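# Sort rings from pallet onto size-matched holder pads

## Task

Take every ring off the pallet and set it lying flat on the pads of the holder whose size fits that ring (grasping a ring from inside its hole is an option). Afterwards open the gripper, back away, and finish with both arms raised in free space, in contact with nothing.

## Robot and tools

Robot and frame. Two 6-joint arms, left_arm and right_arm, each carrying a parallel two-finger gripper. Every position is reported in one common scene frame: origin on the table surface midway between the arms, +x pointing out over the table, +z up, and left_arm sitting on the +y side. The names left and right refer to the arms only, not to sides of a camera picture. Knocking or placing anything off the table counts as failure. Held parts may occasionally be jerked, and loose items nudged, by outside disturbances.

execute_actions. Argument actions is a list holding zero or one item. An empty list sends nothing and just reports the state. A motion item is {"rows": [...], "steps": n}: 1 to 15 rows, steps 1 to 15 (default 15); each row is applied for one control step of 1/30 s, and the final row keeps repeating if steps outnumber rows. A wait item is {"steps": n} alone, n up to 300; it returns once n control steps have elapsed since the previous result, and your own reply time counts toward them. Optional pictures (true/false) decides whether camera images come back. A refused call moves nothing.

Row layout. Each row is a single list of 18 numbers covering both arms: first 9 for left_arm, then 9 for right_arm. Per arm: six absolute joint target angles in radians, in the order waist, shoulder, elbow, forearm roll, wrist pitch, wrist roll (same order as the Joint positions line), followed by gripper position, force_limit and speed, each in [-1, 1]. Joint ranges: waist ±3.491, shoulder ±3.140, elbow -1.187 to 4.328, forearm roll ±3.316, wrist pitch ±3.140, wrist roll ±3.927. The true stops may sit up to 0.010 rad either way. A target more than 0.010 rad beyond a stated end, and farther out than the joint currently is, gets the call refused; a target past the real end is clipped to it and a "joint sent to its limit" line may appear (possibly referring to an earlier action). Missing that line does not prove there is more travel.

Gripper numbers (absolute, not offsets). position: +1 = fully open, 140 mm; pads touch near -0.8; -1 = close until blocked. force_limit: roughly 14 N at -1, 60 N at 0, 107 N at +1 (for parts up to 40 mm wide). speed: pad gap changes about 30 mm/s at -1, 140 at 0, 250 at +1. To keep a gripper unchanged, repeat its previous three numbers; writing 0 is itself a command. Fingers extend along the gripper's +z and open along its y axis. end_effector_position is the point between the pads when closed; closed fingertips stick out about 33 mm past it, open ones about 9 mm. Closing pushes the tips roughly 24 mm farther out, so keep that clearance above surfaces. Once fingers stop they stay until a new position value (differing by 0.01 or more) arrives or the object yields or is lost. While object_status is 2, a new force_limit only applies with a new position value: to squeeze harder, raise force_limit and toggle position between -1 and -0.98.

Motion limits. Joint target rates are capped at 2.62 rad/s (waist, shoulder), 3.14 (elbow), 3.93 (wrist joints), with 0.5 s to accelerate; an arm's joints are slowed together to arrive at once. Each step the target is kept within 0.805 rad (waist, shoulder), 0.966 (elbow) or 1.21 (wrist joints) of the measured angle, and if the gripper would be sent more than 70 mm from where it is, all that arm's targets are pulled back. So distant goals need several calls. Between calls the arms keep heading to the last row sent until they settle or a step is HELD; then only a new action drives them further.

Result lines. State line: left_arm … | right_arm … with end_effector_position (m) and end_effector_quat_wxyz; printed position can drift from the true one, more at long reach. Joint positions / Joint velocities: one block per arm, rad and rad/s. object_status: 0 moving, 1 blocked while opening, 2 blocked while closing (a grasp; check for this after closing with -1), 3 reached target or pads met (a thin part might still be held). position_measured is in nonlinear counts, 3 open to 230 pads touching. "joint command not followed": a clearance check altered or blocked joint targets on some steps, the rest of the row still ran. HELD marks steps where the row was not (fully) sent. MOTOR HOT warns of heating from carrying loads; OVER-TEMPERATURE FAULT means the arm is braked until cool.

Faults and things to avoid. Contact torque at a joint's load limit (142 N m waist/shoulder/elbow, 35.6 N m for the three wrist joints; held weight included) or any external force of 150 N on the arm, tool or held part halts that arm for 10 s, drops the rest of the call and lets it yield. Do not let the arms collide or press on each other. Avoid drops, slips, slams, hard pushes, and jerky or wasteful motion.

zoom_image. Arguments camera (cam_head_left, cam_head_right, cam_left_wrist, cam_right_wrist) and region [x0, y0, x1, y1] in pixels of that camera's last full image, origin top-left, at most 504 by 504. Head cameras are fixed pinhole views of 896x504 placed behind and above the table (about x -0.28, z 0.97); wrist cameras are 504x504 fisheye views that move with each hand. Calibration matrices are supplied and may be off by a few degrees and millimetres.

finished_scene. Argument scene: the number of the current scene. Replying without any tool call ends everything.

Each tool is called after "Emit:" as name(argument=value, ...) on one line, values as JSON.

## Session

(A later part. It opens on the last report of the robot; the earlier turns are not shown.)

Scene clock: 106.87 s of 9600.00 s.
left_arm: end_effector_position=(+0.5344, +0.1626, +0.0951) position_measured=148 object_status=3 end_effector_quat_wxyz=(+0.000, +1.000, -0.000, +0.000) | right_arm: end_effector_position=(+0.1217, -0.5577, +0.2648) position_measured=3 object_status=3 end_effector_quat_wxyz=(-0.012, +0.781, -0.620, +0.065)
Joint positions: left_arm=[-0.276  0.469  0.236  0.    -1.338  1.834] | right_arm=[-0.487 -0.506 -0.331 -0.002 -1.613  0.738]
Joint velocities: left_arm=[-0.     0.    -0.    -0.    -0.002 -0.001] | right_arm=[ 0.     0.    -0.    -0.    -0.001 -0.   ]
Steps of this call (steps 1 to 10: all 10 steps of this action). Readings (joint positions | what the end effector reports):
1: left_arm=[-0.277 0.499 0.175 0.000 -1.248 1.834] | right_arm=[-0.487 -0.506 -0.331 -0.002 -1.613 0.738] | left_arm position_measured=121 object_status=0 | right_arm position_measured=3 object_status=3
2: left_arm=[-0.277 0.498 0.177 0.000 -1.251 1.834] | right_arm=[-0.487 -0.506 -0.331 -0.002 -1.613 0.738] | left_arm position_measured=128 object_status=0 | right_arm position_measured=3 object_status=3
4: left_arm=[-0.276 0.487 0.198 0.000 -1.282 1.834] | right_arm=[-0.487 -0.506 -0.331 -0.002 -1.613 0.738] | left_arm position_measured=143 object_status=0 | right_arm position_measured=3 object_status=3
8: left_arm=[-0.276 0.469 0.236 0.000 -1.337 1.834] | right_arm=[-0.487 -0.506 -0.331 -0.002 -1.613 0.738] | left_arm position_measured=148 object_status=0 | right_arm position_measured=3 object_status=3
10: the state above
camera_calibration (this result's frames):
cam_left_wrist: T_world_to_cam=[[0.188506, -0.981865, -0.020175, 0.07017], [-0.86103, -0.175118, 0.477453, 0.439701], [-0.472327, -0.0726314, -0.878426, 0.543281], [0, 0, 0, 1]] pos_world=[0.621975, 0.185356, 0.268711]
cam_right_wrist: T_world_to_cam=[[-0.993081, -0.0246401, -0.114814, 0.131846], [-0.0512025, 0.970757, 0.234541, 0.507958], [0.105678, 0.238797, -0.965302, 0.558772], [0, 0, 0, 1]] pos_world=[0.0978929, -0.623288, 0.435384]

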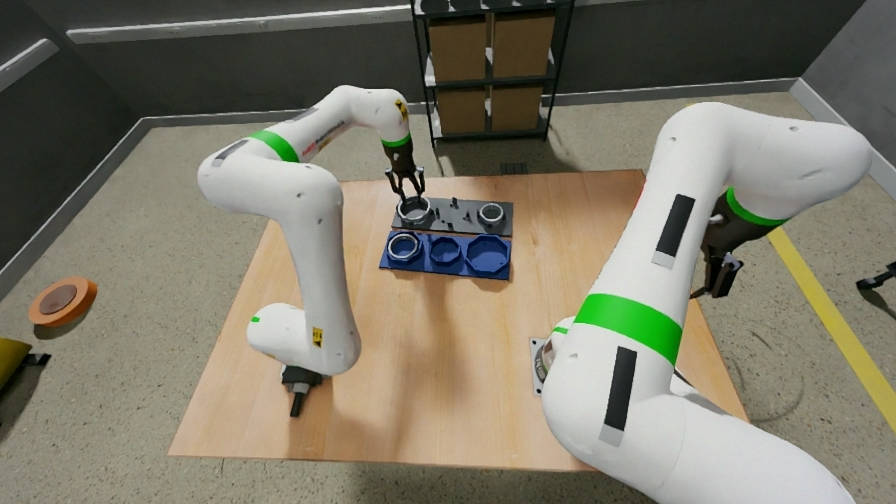

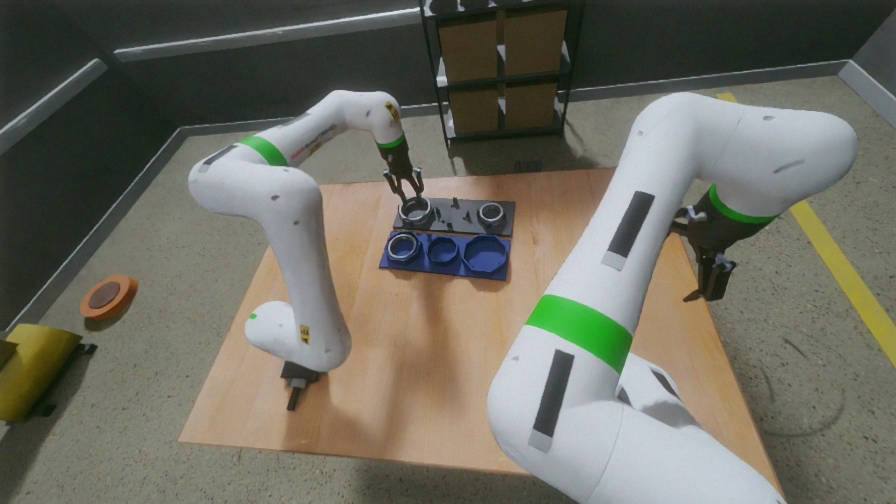

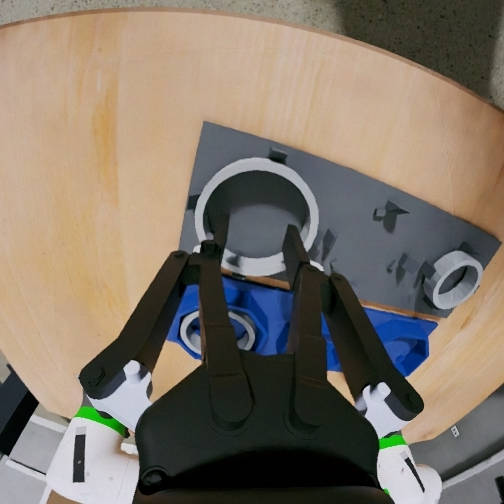

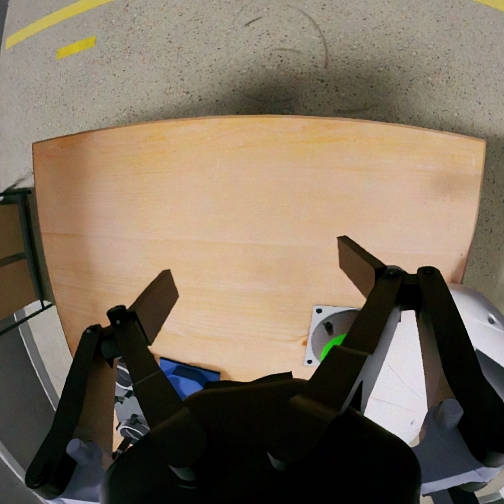

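Emit:
execute_actions(actions=[{"rows":[[-0.3439,0.075,-0.2747,0,-1.2211,1.9012,-0.15,0.6,0,-0.487,-0.506,-0.331,-0.002,-1.613,0.738,1,0,0]],"steps":15}], pictures=false)

Emit:
execute_actions(actions=[{"steps":10}])

Emit:
zoom_image(camera="cam_left_wrist", region=[174, 140, 342, 308])

Emit:
zoom_image(camera="cam_left_wrist", region=[220, 0, 420, 140])

Scene clock: 109.43 s of 9600.00 s.
left_arm: end_effector_position=(+0.3904, +0.1753, +0.0957) position_measured=148 object_status=3 end_effector_quat_wxyz=(-0.000, +1.000, -0.000, +0.000) | right_arm: end_effector_position=(+0.1217, -0.5577, +0.2648) position_measured=3 object_status=3 end_effector_quat_wxyz=(-0.012, +0.781, -0.620, +0.065)
Joint positions: left_arm=[-0.331  0.152 -0.175 -0.    -1.244  1.888] | right_arm=[-0.487 -0.506 -0.331 -0.002 -1.613  0.738]
Joint velocities: left_arm=[-0.134 -0.776 -1.01   0.001  0.228  0.132] | right_arm=[ 0.    -0.    -0.    -0.     0.    -0.001]
Steps of this call (steps 1 to 15: the robot went on to your last target; steps 16 to 62: nothing new was sent; steps 63 to 77: all 15 steps of this action). Readings (joint positions | what the end effector reports):
63: left_arm=[-0.276 0.469 0.236 -0.000 -1.338 1.834] | right_arm=[-0.487 -0.506 -0.331 -0.002 -1.613 0.738] | left_arm position_measured=148 object_status=3 | right_arm position_measured=3 object_status=3
64: left_arm=[-0.277 0.467 0.234 -0.000 -1.338 1.834] | right_arm=[-0.487 -0.506 -0.331 -0.002 -1.613 0.738] | left_arm position_measured=148 object_status=3 | right_arm position_measured=3 object_status=3
66: left_arm=[-0.280 0.448 0.209 -0.000 -1.332 1.837] | right_arm=[-0.487 -0.506 -0.331 -0.002 -1.613 0.738] | left_arm position_measured=148 object_status=3 | right_arm position_measured=3 object_status=3
70: left_arm=[-0.297 0.349 0.081 -0.000 -1.302 1.854] | right_arm=[-0.487 -0.506 -0.331 -0.002 -1.613 0.738] | left_arm position_measured=148 object_status=3 | right_arm position_measured=3 object_status=3
77: the state above

Scene clock: 109.77 s of 9600.00 s.
left_arm: end_effector_position=(+0.3542, +0.1812, +0.0900) position_measured=148 object_status=3 end_effector_quat_wxyz=(-0.000, +1.000, -0.000, +0.000) | right_arm: end_effector_position=(+0.1217, -0.5577, +0.2648) position_measured=3 object_status=3 end_effector_quat_wxyz=(-0.012, +0.781, -0.620, +0.065)
Joint positions: left_arm=[-0.344  0.075 -0.275 -0.    -1.221  1.901] | right_arm=[-0.487 -0.506 -0.331 -0.002 -1.613  0.738]
Joint velocities: left_arm=[-0.001 -0.002  0.    -0.    -0.    -0.   ] | right_arm=[ 0. -0.  0. -0.  0.  0.]
Steps of this call (steps 1 to 10: the robot went on to your last target). Readings (joint positions | what the end effector reports):
1: left_arm=[-0.335 0.127 -0.207 -0.000 -1.237 1.892] | right_arm=[-0.487 -0.506 -0.331 -0.002 -1.613 0.738] | left_arm position_measured=148 object_status=3 | right_arm position_measured=3 object_status=3
2: left_arm=[-0.339 0.107 -0.233 -0.000 -1.231 1.896] | right_arm=[-0.487 -0.506 -0.331 -0.002 -1.613 0.738] | left_arm position_measured=148 object_status=3 | right_arm position_measured=3 object_status=3
4: left_arm=[-0.343 0.081 -0.267 -0.000 -1.223 1.900] | right_arm=[-0.487 -0.506 -0.331 -0.002 -1.613 0.738] | left_arm position_measured=148 object_status=3 | right_arm position_measured=3 object_status=3
8: left_arm=[-0.344 0.075 -0.274 -0.000 -1.221 1.901] | right_arm=[-0.487 -0.506 -0.331 -0.002 -1.613 0.738] | left_arm position_measured=148 object_status=3 | right_arm position_measured=3 object_status=3
10: the state above
camera_calibration (this result's frames):
cam_left_wrist: T_world_to_cam=[[0.188524, -0.981857, -0.0203871, 0.122332], [-0.860969, -0.175227, 0.477522, 0.290278], [-0.472431, -0.0724716, -0.878383, 0.455108], [0, 0, 0, 1]] pos_world=[0.441865, 0.203959, 0.263639]
cam_right_wrist: T_world_to_cam=[[-0.993081, -0.0246402, -0.114815, 0.131846], [-0.0512027, 0.970757, 0.234541, 0.507958], [0.105678, 0.238797, -0.965302, 0.558772], [0, 0, 0, 1]] pos_world=[0.0978928, -0.623288, 0.435384]

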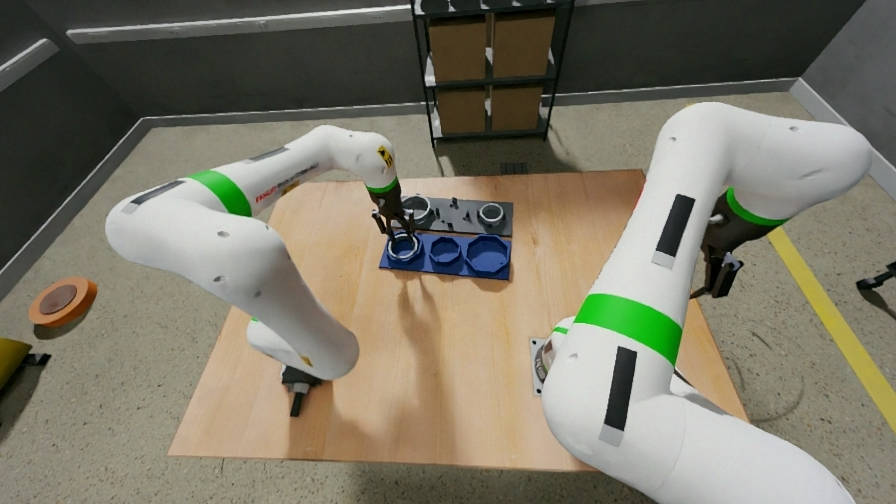

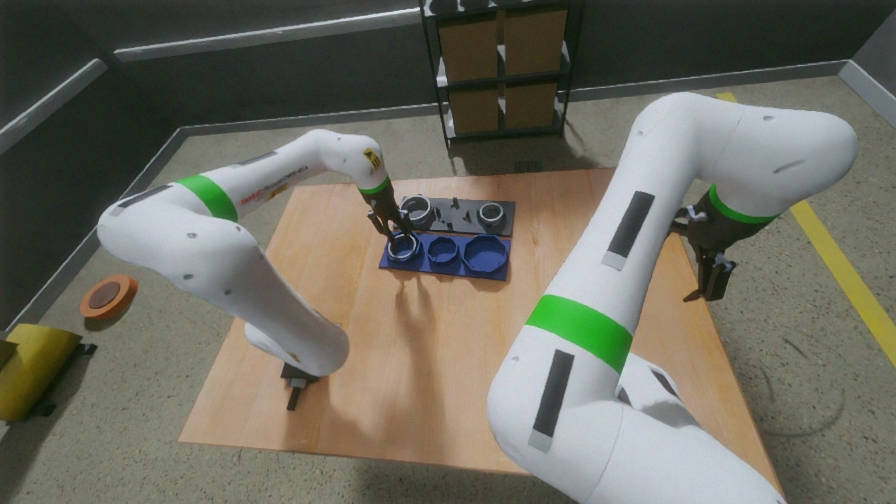

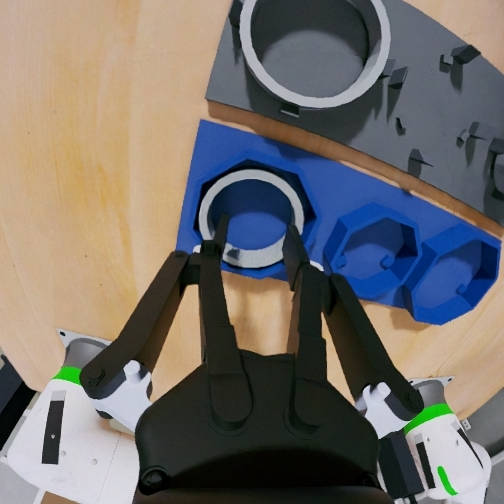

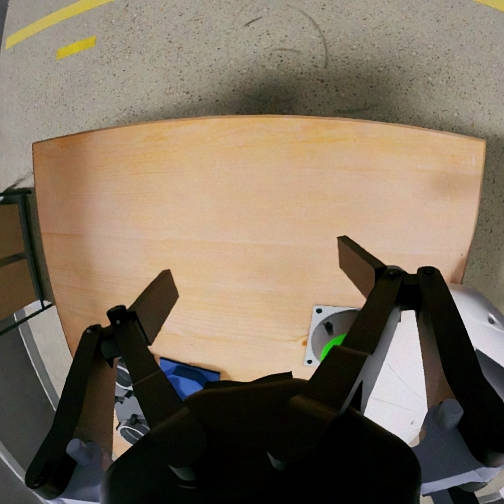

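Region (174, 140, 342, 308) of cam_left_wrist's 504x504 image, scaled by 3.000, with more detail than that image has.

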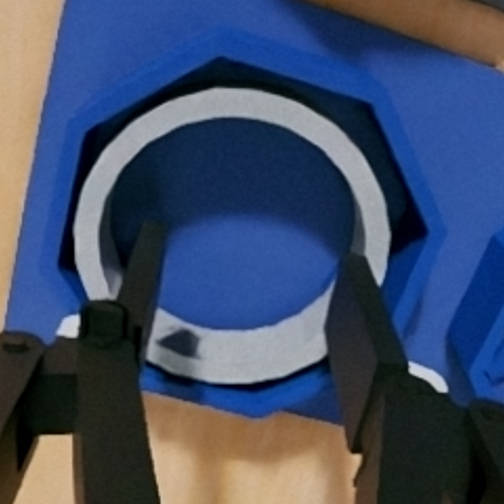

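Region (220, 0, 420, 140) of cam_left_wrist's 504x504 image, scaled by 2.520, with more detail than that image has; it fills the top 353 rows of this view, and the rest is white.

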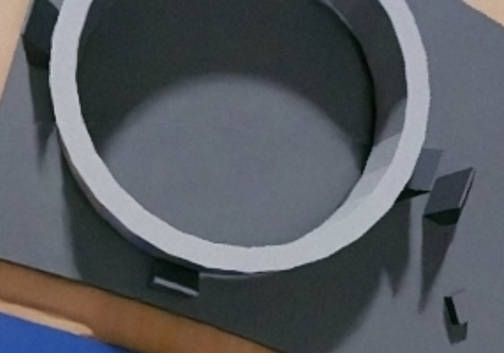

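Emit:
execute_actions(actions=[{"rows":[[-0.3337,0.1068,-0.3436,0,-1.1204,1.891,-0.15,0.6,0,-0.487,-0.506,-0.331,-0.002,-1.613,0.738,1,0,0]],"steps":9}], pictures=false)

Emit:
execute_actions(actions=[{"rows":[[-0.3337,0.1068,-0.3436,0,-1.1204,1.891,1,0.6,-0.3,-0.487,-0.506,-0.331,-0.002,-1.613,0.738,1,0,0]],"steps":13}])

Emit:
zoom_image(camera="cam_left_wrist", region=[174, 150, 342, 318])

Scene clock: 112.40 s of 9600.00 s.
left_arm: end_effector_position=(+0.3530, +0.1862, +0.0489) position_measured=148 object_status=3 end_effector_quat_wxyz=(-0.000, +1.000, -0.000, -0.000) | right_arm: end_effector_position=(+0.1217, -0.5577, +0.2648) position_measured=3 object_status=3 end_effector_quat_wxyz=(-0.012, +0.781, -0.620, +0.065)
Joint positions: left_arm=[-0.334  0.107 -0.344 -0.    -1.121  1.891] | right_arm=[-0.487 -0.506 -0.331 -0.002 -1.613  0.738]
Joint velocities: left_arm=[-0.     0.    -0.001  0.     0.012 -0.001] | right_arm=[ 0.    -0.     0.     0.001  0.001  0.   ]
Steps of this call (steps 1 to 30: the robot went on to your last target; steps 31 to 70: nothing new was sent; steps 71 to 79: all 9 steps of this action). Readings (joint positions | what the end effector reports):
71: left_arm=[-0.344 0.075 -0.275 -0.000 -1.221 1.901] | right_arm=[-0.487 -0.506 -0.331 -0.002 -1.613 0.738] | left_arm position_measured=148 object_status=3 | right_arm position_measured=3 object_status=3
72: left_arm=[-0.344 0.076 -0.277 -0.000 -1.218 1.901] | right_arm=[-0.487 -0.506 -0.331 -0.002 -1.613 0.738] | left_arm position_measured=148 object_status=3 | right_arm position_measured=3 object_status=3
74: left_arm=[-0.341 0.085 -0.298 -0.000 -1.186 1.899] | right_arm=[-0.487 -0.506 -0.331 -0.002 -1.613 0.738] | left_arm position_measured=148 object_status=3 | right_arm position_measured=3 object_status=3
78: left_arm=[-0.334 0.107 -0.343 -0.000 -1.122 1.891] | right_arm=[-0.487 -0.506 -0.331 -0.002 -1.613 0.738] | left_arm position_measured=148 object_status=3 | right_arm position_measured=3 object_status=3
79: the state above

Scene clock: 112.83 s of 9600.00 s.
left_arm: end_effector_position=(+0.3532, +0.1862, +0.0489) position_measured=114 object_status=1 end_effector_quat_wxyz=(-0.000, +1.000, -0.000, +0.000) | right_arm: end_effector_position=(+0.1217, -0.5577, +0.2648) position_measured=3 object_status=3 end_effector_quat_wxyz=(-0.012, +0.781, -0.620, +0.065)
Joint positions: left_arm=[-0.334  0.107 -0.344 -0.    -1.12   1.891] | right_arm=[-0.487 -0.506 -0.331 -0.002 -1.613  0.738]
Joint velocities: left_arm=[ 0.     0.     0.001  0.001 -0.     0.   ] | right_arm=[ 0.    -0.    -0.001  0.     0.     0.   ]
Steps of this call (steps 1 to 13: all 13 steps of this action). Readings (joint positions | what the end effector reports):
1: left_arm=[-0.334 0.107 -0.344 -0.000 -1.121 1.891] | right_arm=[-0.487 -0.506 -0.331 -0.002 -1.613 0.738] | left_arm position_measured=148 object_status=0 | right_arm position_measured=3 object_status=3
2: left_arm=[-0.334 0.107 -0.344 -0.000 -1.120 1.891] | right_arm=[-0.487 -0.506 -0.331 -0.002 -1.613 0.738] | left_arm position_measured=147 object_status=0 | right_arm position_measured=3 object_status=3
4: left_arm=[-0.334 0.107 -0.344 -0.000 -1.120 1.891] | right_arm=[-0.487 -0.506 -0.331 -0.002 -1.613 0.738] | left_arm position_measured=135 object_status=0 | right_arm position_measured=3 object_status=3
8: left_arm=[-0.334 0.107 -0.344 -0.000 -1.120 1.891] | right_arm=[-0.487 -0.506 -0.331 -0.002 -1.613 0.738] | left_arm position_measured=114 object_status=0 | right_arm position_measured=3 object_status=3
13: the state above
camera_calibration (this result's frames):
cam_left_wrist: T_world_to_cam=[[0.188479, -0.981866, -0.0203891, 0.126621], [-0.860974, -0.175189, 0.477527, 0.309845], [-0.47244, -0.0724495, -0.87838, 0.418889], [0, 0, 0, 1]] pos_world=[0.440803, 0.208954, 0.222567]
cam_right_wrist: T_world_to_cam=[[-0.993081, -0.02464, -0.114814, 0.131846], [-0.0512024, 0.970757, 0.234541, 0.507958], [0.105678, 0.238797, -0.965302, 0.558772], [0, 0, 0, 1]] pos_world=[0.0978928, -0.623288, 0.435384]

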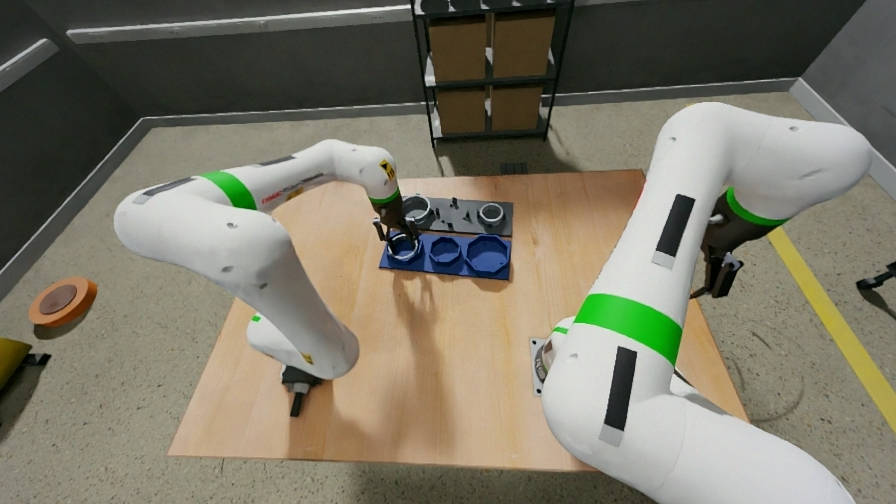

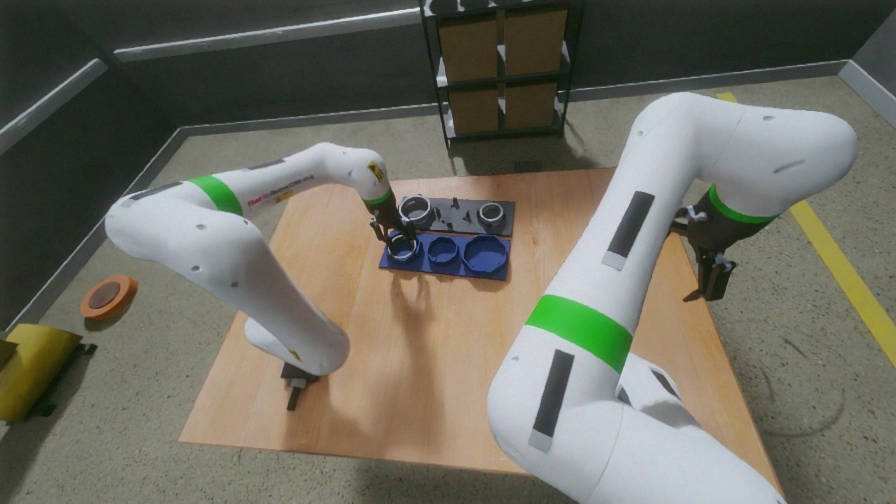

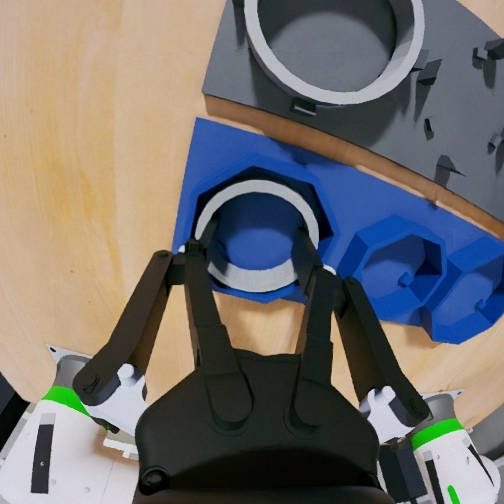

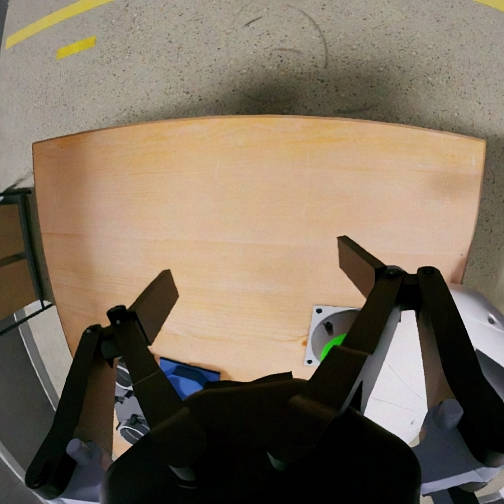

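Region (174, 150, 342, 318) of cam_left_wrist's 504x504 image, scaled by 3.000, with more detail than that image has.

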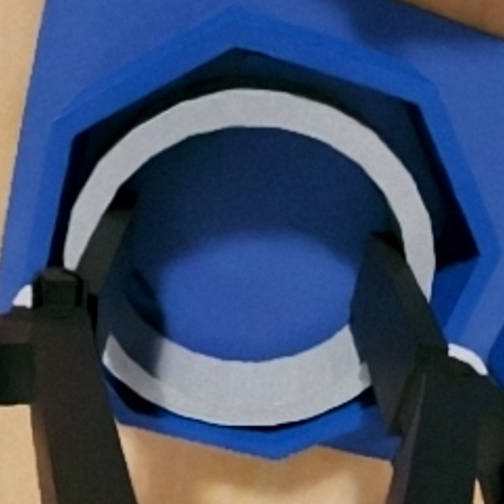

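Emit:
execute_actions(actions=[{"rows":[[-0.3337,0.0658,-0.2846,0,-1.2204,1.891,1,0.6,-0.3,-0.487,-0.506,-0.331,-0.002,-1.613,0.738,1,0,0]],"steps":8}], pictures=false)

Emit:
execute_actions(actions=[{"rows":[[-0.5057,0.648,0.4836,0,-1.4064,2.063,1,0.6,-0.3,-0.487,-0.506,-0.331,-0.002,-1.613,0.738,1,0,0]],"steps":15}], pictures=false)

Emit:
execute_actions(actions=[{"steps":12}], pictures=false)

Emit:
execute_actions(actions=[{"rows":[[-0.5057,0.6575,0.4538,0,-1.367,2.063,1,0.6,-0.3,-0.487,-0.506,-0.331,-0.002,-1.613,0.738,1,0,0]],"steps":9}])

Emit:
zoom_image(camera="cam_left_wrist", region=[174, 150, 342, 318])

Emit:
zoom_image(camera="cam_left_wrist", region=[236, 140, 306, 210])

Emit:
zoom_image(camera="cam_head_left", region=[420, 180, 490, 240])

Scene clock: 116.10 s of 9600.00 s.
left_arm: end_effector_position=(+0.3533, +0.1860, +0.0899) position_measured=114 object_status=1 end_effector_quat_wxyz=(+0.000, +1.000, -0.000, +0.000) | right_arm: end_effector_position=(+0.1217, -0.5577, +0.2648) position_measured=3 object_status=3 end_effector_quat_wxyz=(-0.012, +0.781, -0.620, +0.065)
Joint positions: left_arm=[-0.334  0.066 -0.285  0.    -1.219  1.891] | right_arm=[-0.487 -0.506 -0.331 -0.002 -1.613  0.738]
Joint velocities: left_arm=[-0.    -0.015  0.025  0.001 -0.047 -0.   ] | right_arm=[ 0.     0.     0.001 -0.     0.001  0.   ]
Steps of this call (steps 1 to 15: the robot went on to your last target; steps 16 to 90: nothing new was sent; steps 91 to 98: all 8 steps of this action). Readings (joint positions | what the end effector reports):
91: left_arm=[-0.334 0.107 -0.344 0.000 -1.120 1.891] | right_arm=[-0.487 -0.506 -0.331 -0.002 -1.613 0.738] | left_arm position_measured=114 object_status=1 | right_arm position_measured=3 object_status=3
92: left_arm=[-0.334 0.105 -0.342 0.000 -1.124 1.891] | right_arm=[-0.487 -0.506 -0.331 -0.002 -1.613 0.738] | left_arm position_measured=114 object_status=1 | right_arm position_measured=3 object_status=3
94: left_arm=[-0.334 0.093 -0.324 0.000 -1.155 1.891] | right_arm=[-0.487 -0.506 -0.331 -0.002 -1.613 0.738] | left_arm position_measured=114 object_status=1 | right_arm position_measured=3 object_status=3
98: the state above

Scene clock: 116.60 s of 9600.00 s.
left_arm: end_effector_position=(+0.4584, +0.0926, +0.1024) position_measured=114 object_status=1 end_effector_quat_wxyz=(+0.000, +1.000, -0.000, -0.000) | right_arm: end_effector_position=(+0.1217, -0.5577, +0.2648) position_measured=3 object_status=3 end_effector_quat_wxyz=(-0.012, +0.781, -0.620, +0.065)
Joint positions: left_arm=[-0.431  0.397  0.152  0.    -1.326  1.989] | right_arm=[-0.487 -0.506 -0.331 -0.002 -1.613  0.738]
Joint velocities: left_arm=[-0.268  0.906  1.199  0.    -0.287  0.267] | right_arm=[ 0.    -0.    -0.     0.    -0.001  0.   ]
Steps of this call (steps 1 to 15: all 15 steps of this action). Readings (joint positions | what the end effector reports):
1: left_arm=[-0.334 0.066 -0.285 0.000 -1.220 1.891] | right_arm=[-0.487 -0.506 -0.331 -0.002 -1.613 0.738] | left_arm position_measured=114 object_status=1 | right_arm position_measured=3 object_status=3
2: left_arm=[-0.334 0.068 -0.282 0.000 -1.221 1.891] | right_arm=[-0.487 -0.506 -0.331 -0.002 -1.613 0.738] | left_arm position_measured=114 object_status=1 | right_arm position_measured=3 object_status=3
4: left_arm=[-0.340 0.087 -0.257 0.000 -1.227 1.897] | right_arm=[-0.487 -0.506 -0.331 -0.002 -1.613 0.738] | left_arm position_measured=114 object_status=1 | right_arm position_measured=3 object_status=3
8: left_arm=[-0.369 0.186 -0.127 0.000 -1.258 1.926] | right_arm=[-0.487 -0.506 -0.331 -0.002 -1.613 0.738] | left_arm position_measured=114 object_status=1 | right_arm position_measured=3 object_status=3
15: the state above

Scene clock: 117.00 s of 9600.00 s.
left_arm: end_effector_position=(+0.5155, +0.0133, +0.0850) position_measured=114 object_status=1 end_effector_quat_wxyz=(-0.000, +1.000, -0.000, -0.000) | right_arm: end_effector_position=(+0.1217, -0.5577, +0.2648) position_measured=3 object_status=3 end_effector_quat_wxyz=(-0.012, +0.781, -0.620, +0.065)
Joint positions: left_arm=[-0.506  0.648  0.483 -0.    -1.406  2.063] | right_arm=[-0.487 -0.506 -0.331 -0.002 -1.613  0.738]
Joint velocities: left_arm=[ 0.    -0.     0.006  0.001 -0.001  0.002] | right_arm=[-0.  0.  0.  0.  0. -0.]
Steps of this call (steps 1 to 12: the robot went on to your last target). Readings (joint positions | what the end effector reports):
1: left_arm=[-0.441 0.428 0.193 0.000 -1.336 1.998] | right_arm=[-0.487 -0.506 -0.331 -0.002 -1.613 0.738] | left_arm position_measured=114 object_status=1 | right_arm position_measured=3 object_status=3
2: left_arm=[-0.450 0.458 0.233 0.000 -1.346 2.007] | right_arm=[-0.487 -0.506 -0.331 -0.002 -1.613 0.738] | left_arm position_measured=114 object_status=1 | right_arm position_measured=3 object_status=3
4: left_arm=[-0.468 0.521 0.316 0.000 -1.366 2.025] | right_arm=[-0.487 -0.506 -0.331 -0.002 -1.613 0.738] | left_arm position_measured=114 object_status=1 | right_arm position_measured=3 object_status=3
8: left_arm=[-0.498 0.622 0.449 0.000 -1.398 2.055] | right_arm=[-0.487 -0.506 -0.331 -0.002 -1.613 0.738] | left_arm position_measured=114 object_status=1 | right_arm position_measured=3 object_status=3
12: the state above

Scene clock: 117.30 s of 9600.00 s.
left_arm: end_effector_position=(+0.5158, +0.0132, +0.0660) position_measured=114 object_status=1 end_effector_quat_wxyz=(-0.000, +1.000, -0.000, +0.000) | right_arm: end_effector_position=(+0.1217, -0.5577, +0.2648) position_measured=3 object_status=3 end_effector_quat_wxyz=(-0.012, +0.781, -0.620, +0.065)
Joint positions: left_arm=[-0.506  0.658  0.454 -0.    -1.367  2.063] | right_arm=[-0.487 -0.506 -0.331 -0.002 -1.613  0.738]
Joint velocities: left_arm=[-0.    -0.001  0.002  0.     0.001 -0.   ] | right_arm=[-0.    -0.     0.     0.001 -0.001  0.001]
Steps of this call (steps 1 to 9: all 9 steps of this action). Readings (joint positions | what the end effector reports):
1: left_arm=[-0.506 0.648 0.483 -0.000 -1.406 2.063] | right_arm=[-0.487 -0.506 -0.331 -0.002 -1.613 0.738] | left_arm position_measured=114 object_status=1 | right_arm position_measured=3 object_status=3
2: left_arm=[-0.506 0.648 0.482 -0.000 -1.403 2.063] | right_arm=[-0.487 -0.506 -0.331 -0.002 -1.613 0.738] | left_arm position_measured=114 object_status=1 | right_arm position_measured=3 object_status=3
4: left_arm=[-0.506 0.655 0.463 -0.000 -1.378 2.063] | right_arm=[-0.487 -0.506 -0.331 -0.002 -1.613 0.738] | left_arm position_measured=114 object_status=1 | right_arm position_measured=3 object_status=3
8: left_arm=[-0.506 0.658 0.454 -0.000 -1.367 2.063] | right_arm=[-0.487 -0.506 -0.331 -0.002 -1.613 0.738] | left_arm position_measured=114 object_status=1 | right_arm position_measured=3 object_status=3
9: the state above
camera_calibration (this result's frames):
cam_left_wrist: T_world_to_cam=[[0.188417, -0.981875, -0.0205051, -0.0734964], [-0.861198, -0.175223, 0.477111, 0.411529], [-0.472056, -0.0722367, -0.878604, 0.498034], [0, 0, 0, 1]] pos_world=[0.603356, 0.0359216, 0.239723]
cam_right_wrist: T_world_to_cam=[[-0.993081, -0.0246398, -0.114814, 0.131846], [-0.0512022, 0.970757, 0.234541, 0.507958], [0.105678, 0.238797, -0.965302, 0.558772], [0, 0, 0, 1]] pos_world=[0.0978928, -0.623288, 0.435384]

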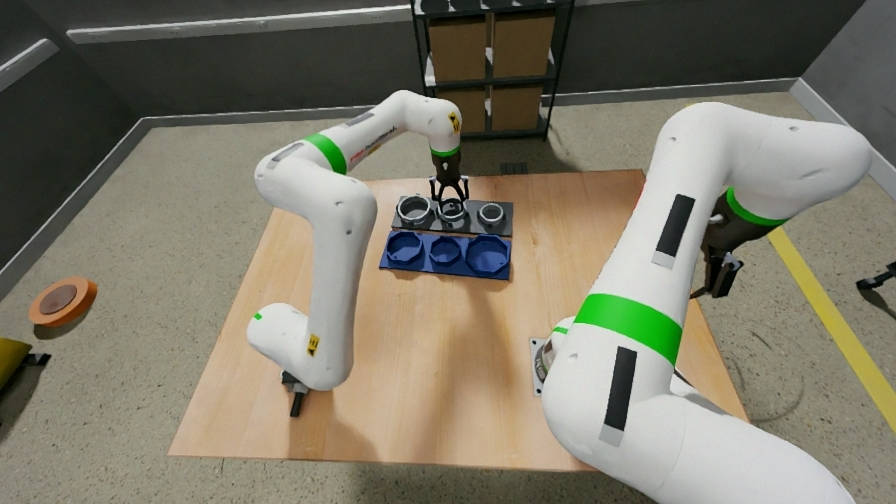

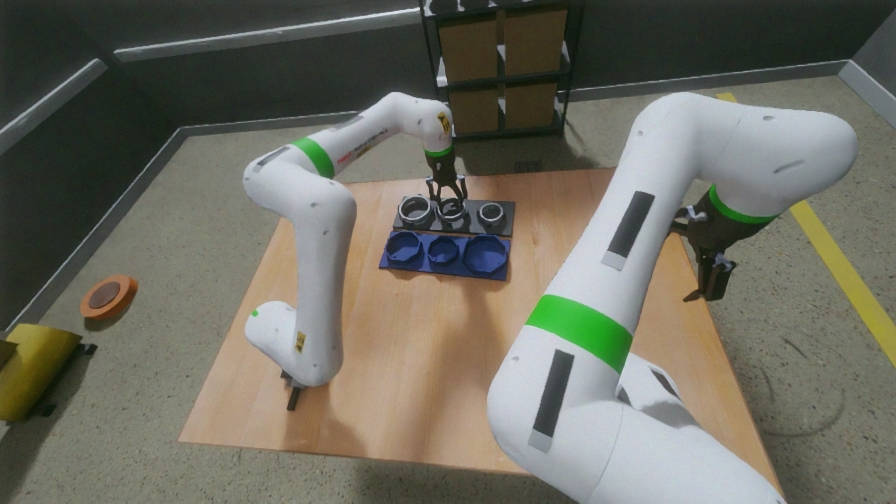

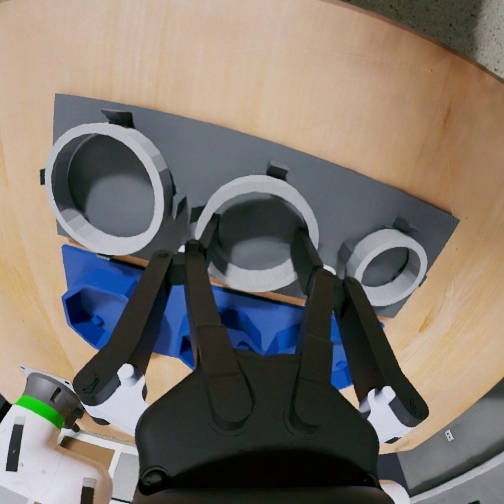

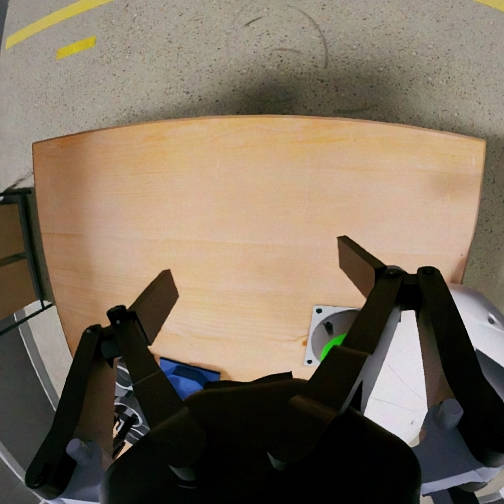

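Region (174, 150, 342, 318) of cam_left_wrist's 504x504 image, scaled by 3.000, with more detail than that image has.

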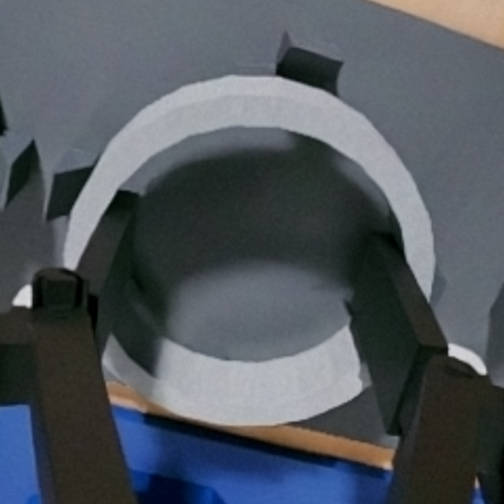

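Region (236, 140, 306, 210) of cam_left_wrist's 504x504 image, scaled by 7.200, with more detail than that image has.

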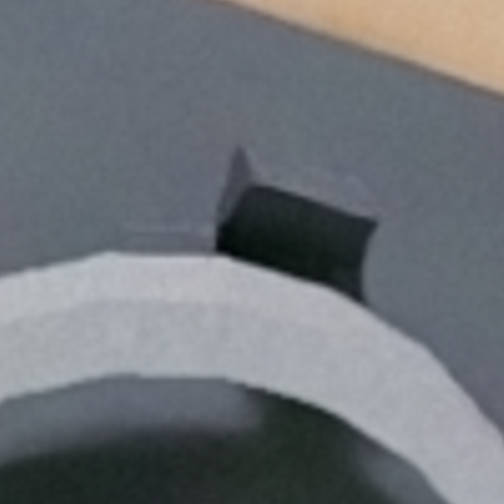

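Region (420, 180, 490, 240) of cam_head_left's 896x504 image, scaled by 7.200, with more detail than that image has; it fills the top 432 rows of this view, and the rest is white.

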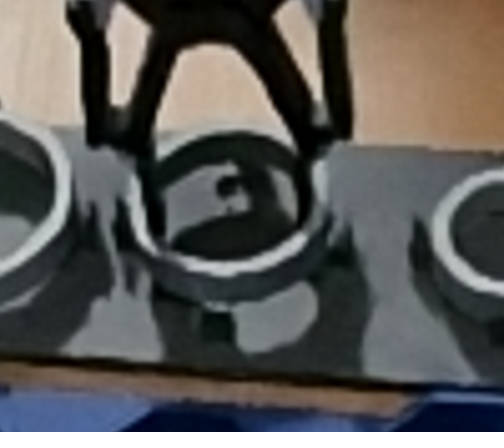

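Emit:
execute_actions(actions=[{"rows":[[-0.5083,0.6663,0.4393,0,-1.3437,2.0656,1,0.6,-0.3,-0.487,-0.506,-0.331,-0.002,-1.613,0.738,1,0,0]],"steps":8}])

Emit:
zoom_image(camera="cam_left_wrist", region=[174, 150, 342, 318])

Emit:
zoom_image(camera="cam_head_left", region=[420, 180, 490, 240])

Scene clock: 120.67 s of 9600.00 s.
left_arm: end_effector_position=(+0.5151, +0.0115, +0.0540) position_measured=114 object_status=1 end_effector_quat_wxyz=(+0.000, +1.000, -0.000, -0.000) | right_arm: end_effector_position=(+0.1217, -0.5577, +0.2648) position_measured=3 object_status=3 end_effector_quat_wxyz=(-0.012, +0.781, -0.620, +0.065)
Joint positions: left_arm=[-0.508  0.666  0.439  0.    -1.344  2.066] | right_arm=[-0.487 -0.506 -0.331 -0.002 -1.613  0.738]
Joint velocities: left_arm=[-0.001 -0.    -0.    -0.002  0.001  0.   ] | right_arm=[ 0.     0.     0.     0.    -0.    -0.001]
Steps of this call (steps 1 to 15: the robot went on to your last target; steps 16 to 90: nothing new was sent; then 0.10 s passed at rest; steps 91 to 98: all 8 steps of this action). Readings (joint positions | what the end effector reports):
91: left_arm=[-0.506 0.657 0.454 0.000 -1.367 2.063] | right_arm=[-0.487 -0.506 -0.331 -0.002 -1.613 0.738] | left_arm position_measured=114 object_status=1 | right_arm position_measured=3 object_status=3
92: left_arm=[-0.506 0.658 0.452 0.000 -1.363 2.063] | right_arm=[-0.487 -0.506 -0.331 -0.002 -1.613 0.738] | left_arm position_measured=114 object_status=1 | right_arm position_measured=3 object_status=3
94: left_arm=[-0.508 0.665 0.441 0.000 -1.346 2.065] | right_arm=[-0.487 -0.506 -0.331 -0.002 -1.613 0.738] | left_arm position_measured=114 object_status=1 | right_arm position_measured=3 object_status=3
98: the state above
camera_calibration (this result's frames):
cam_left_wrist: T_world_to_cam=[[0.188676, -0.981829, -0.0203312, -0.0754483], [-0.860852, -0.17532, 0.4777, 0.416184], [-0.472584, -0.0726285, -0.878288, 0.487265], [0, 0, 0, 1]] pos_world=[0.602782, 0.0342775, 0.227614]
cam_right_wrist: T_world_to_cam=[[-0.993081, -0.0246401, -0.114814, 0.131846], [-0.0512026, 0.970757, 0.234541, 0.507958], [0.105678, 0.238797, -0.965302, 0.558772], [0, 0, 0, 1]] pos_world=[0.0978928, -0.623288, 0.435384]

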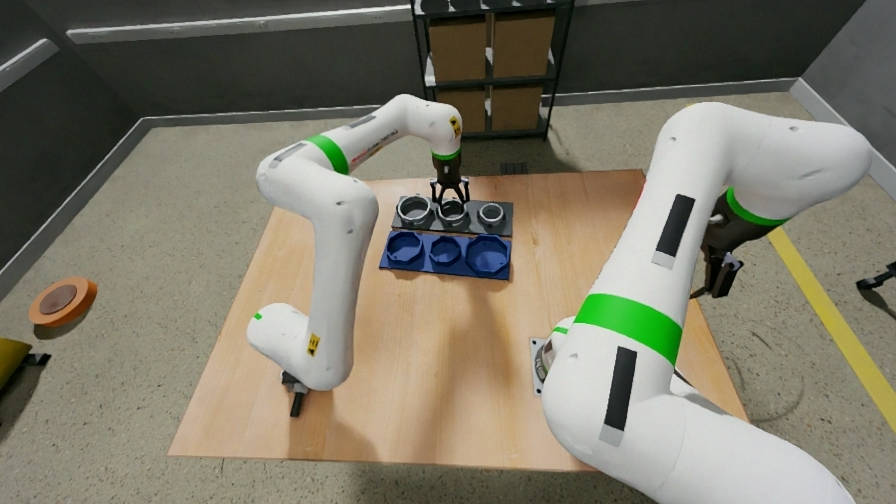

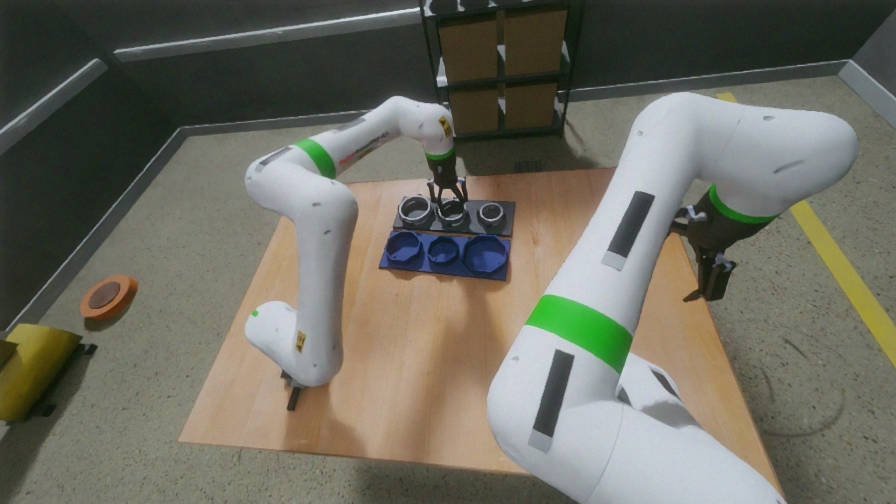

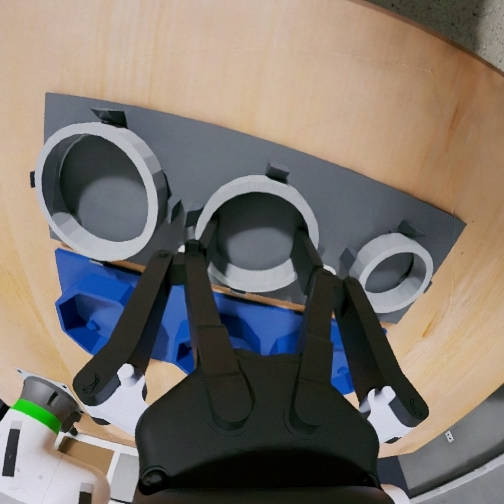

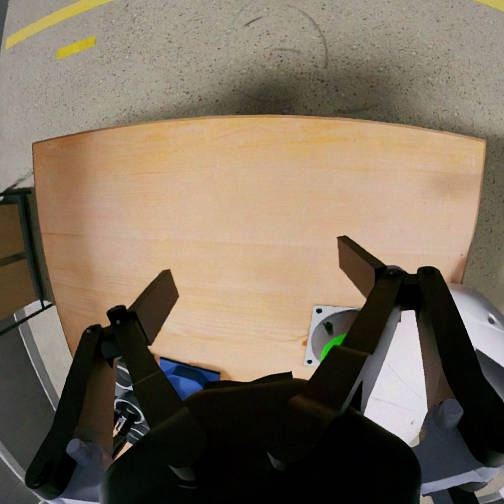

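Region (174, 150, 342, 318) of cam_left_wrist's 504x504 image, scaled by 3.000, with more detail than that image has.

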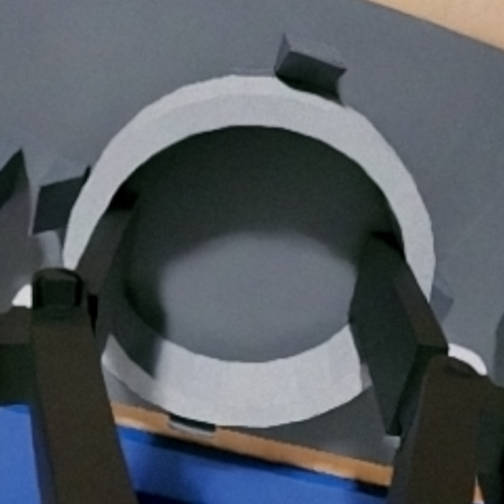

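Region (420, 180, 490, 240) of cam_head_left's 896x504 image, scaled by 7.200, with more detail than that image has; it fills the top 432 rows of this view, and the rest is white.

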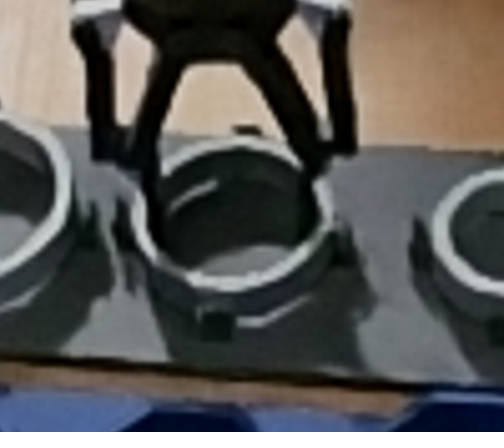

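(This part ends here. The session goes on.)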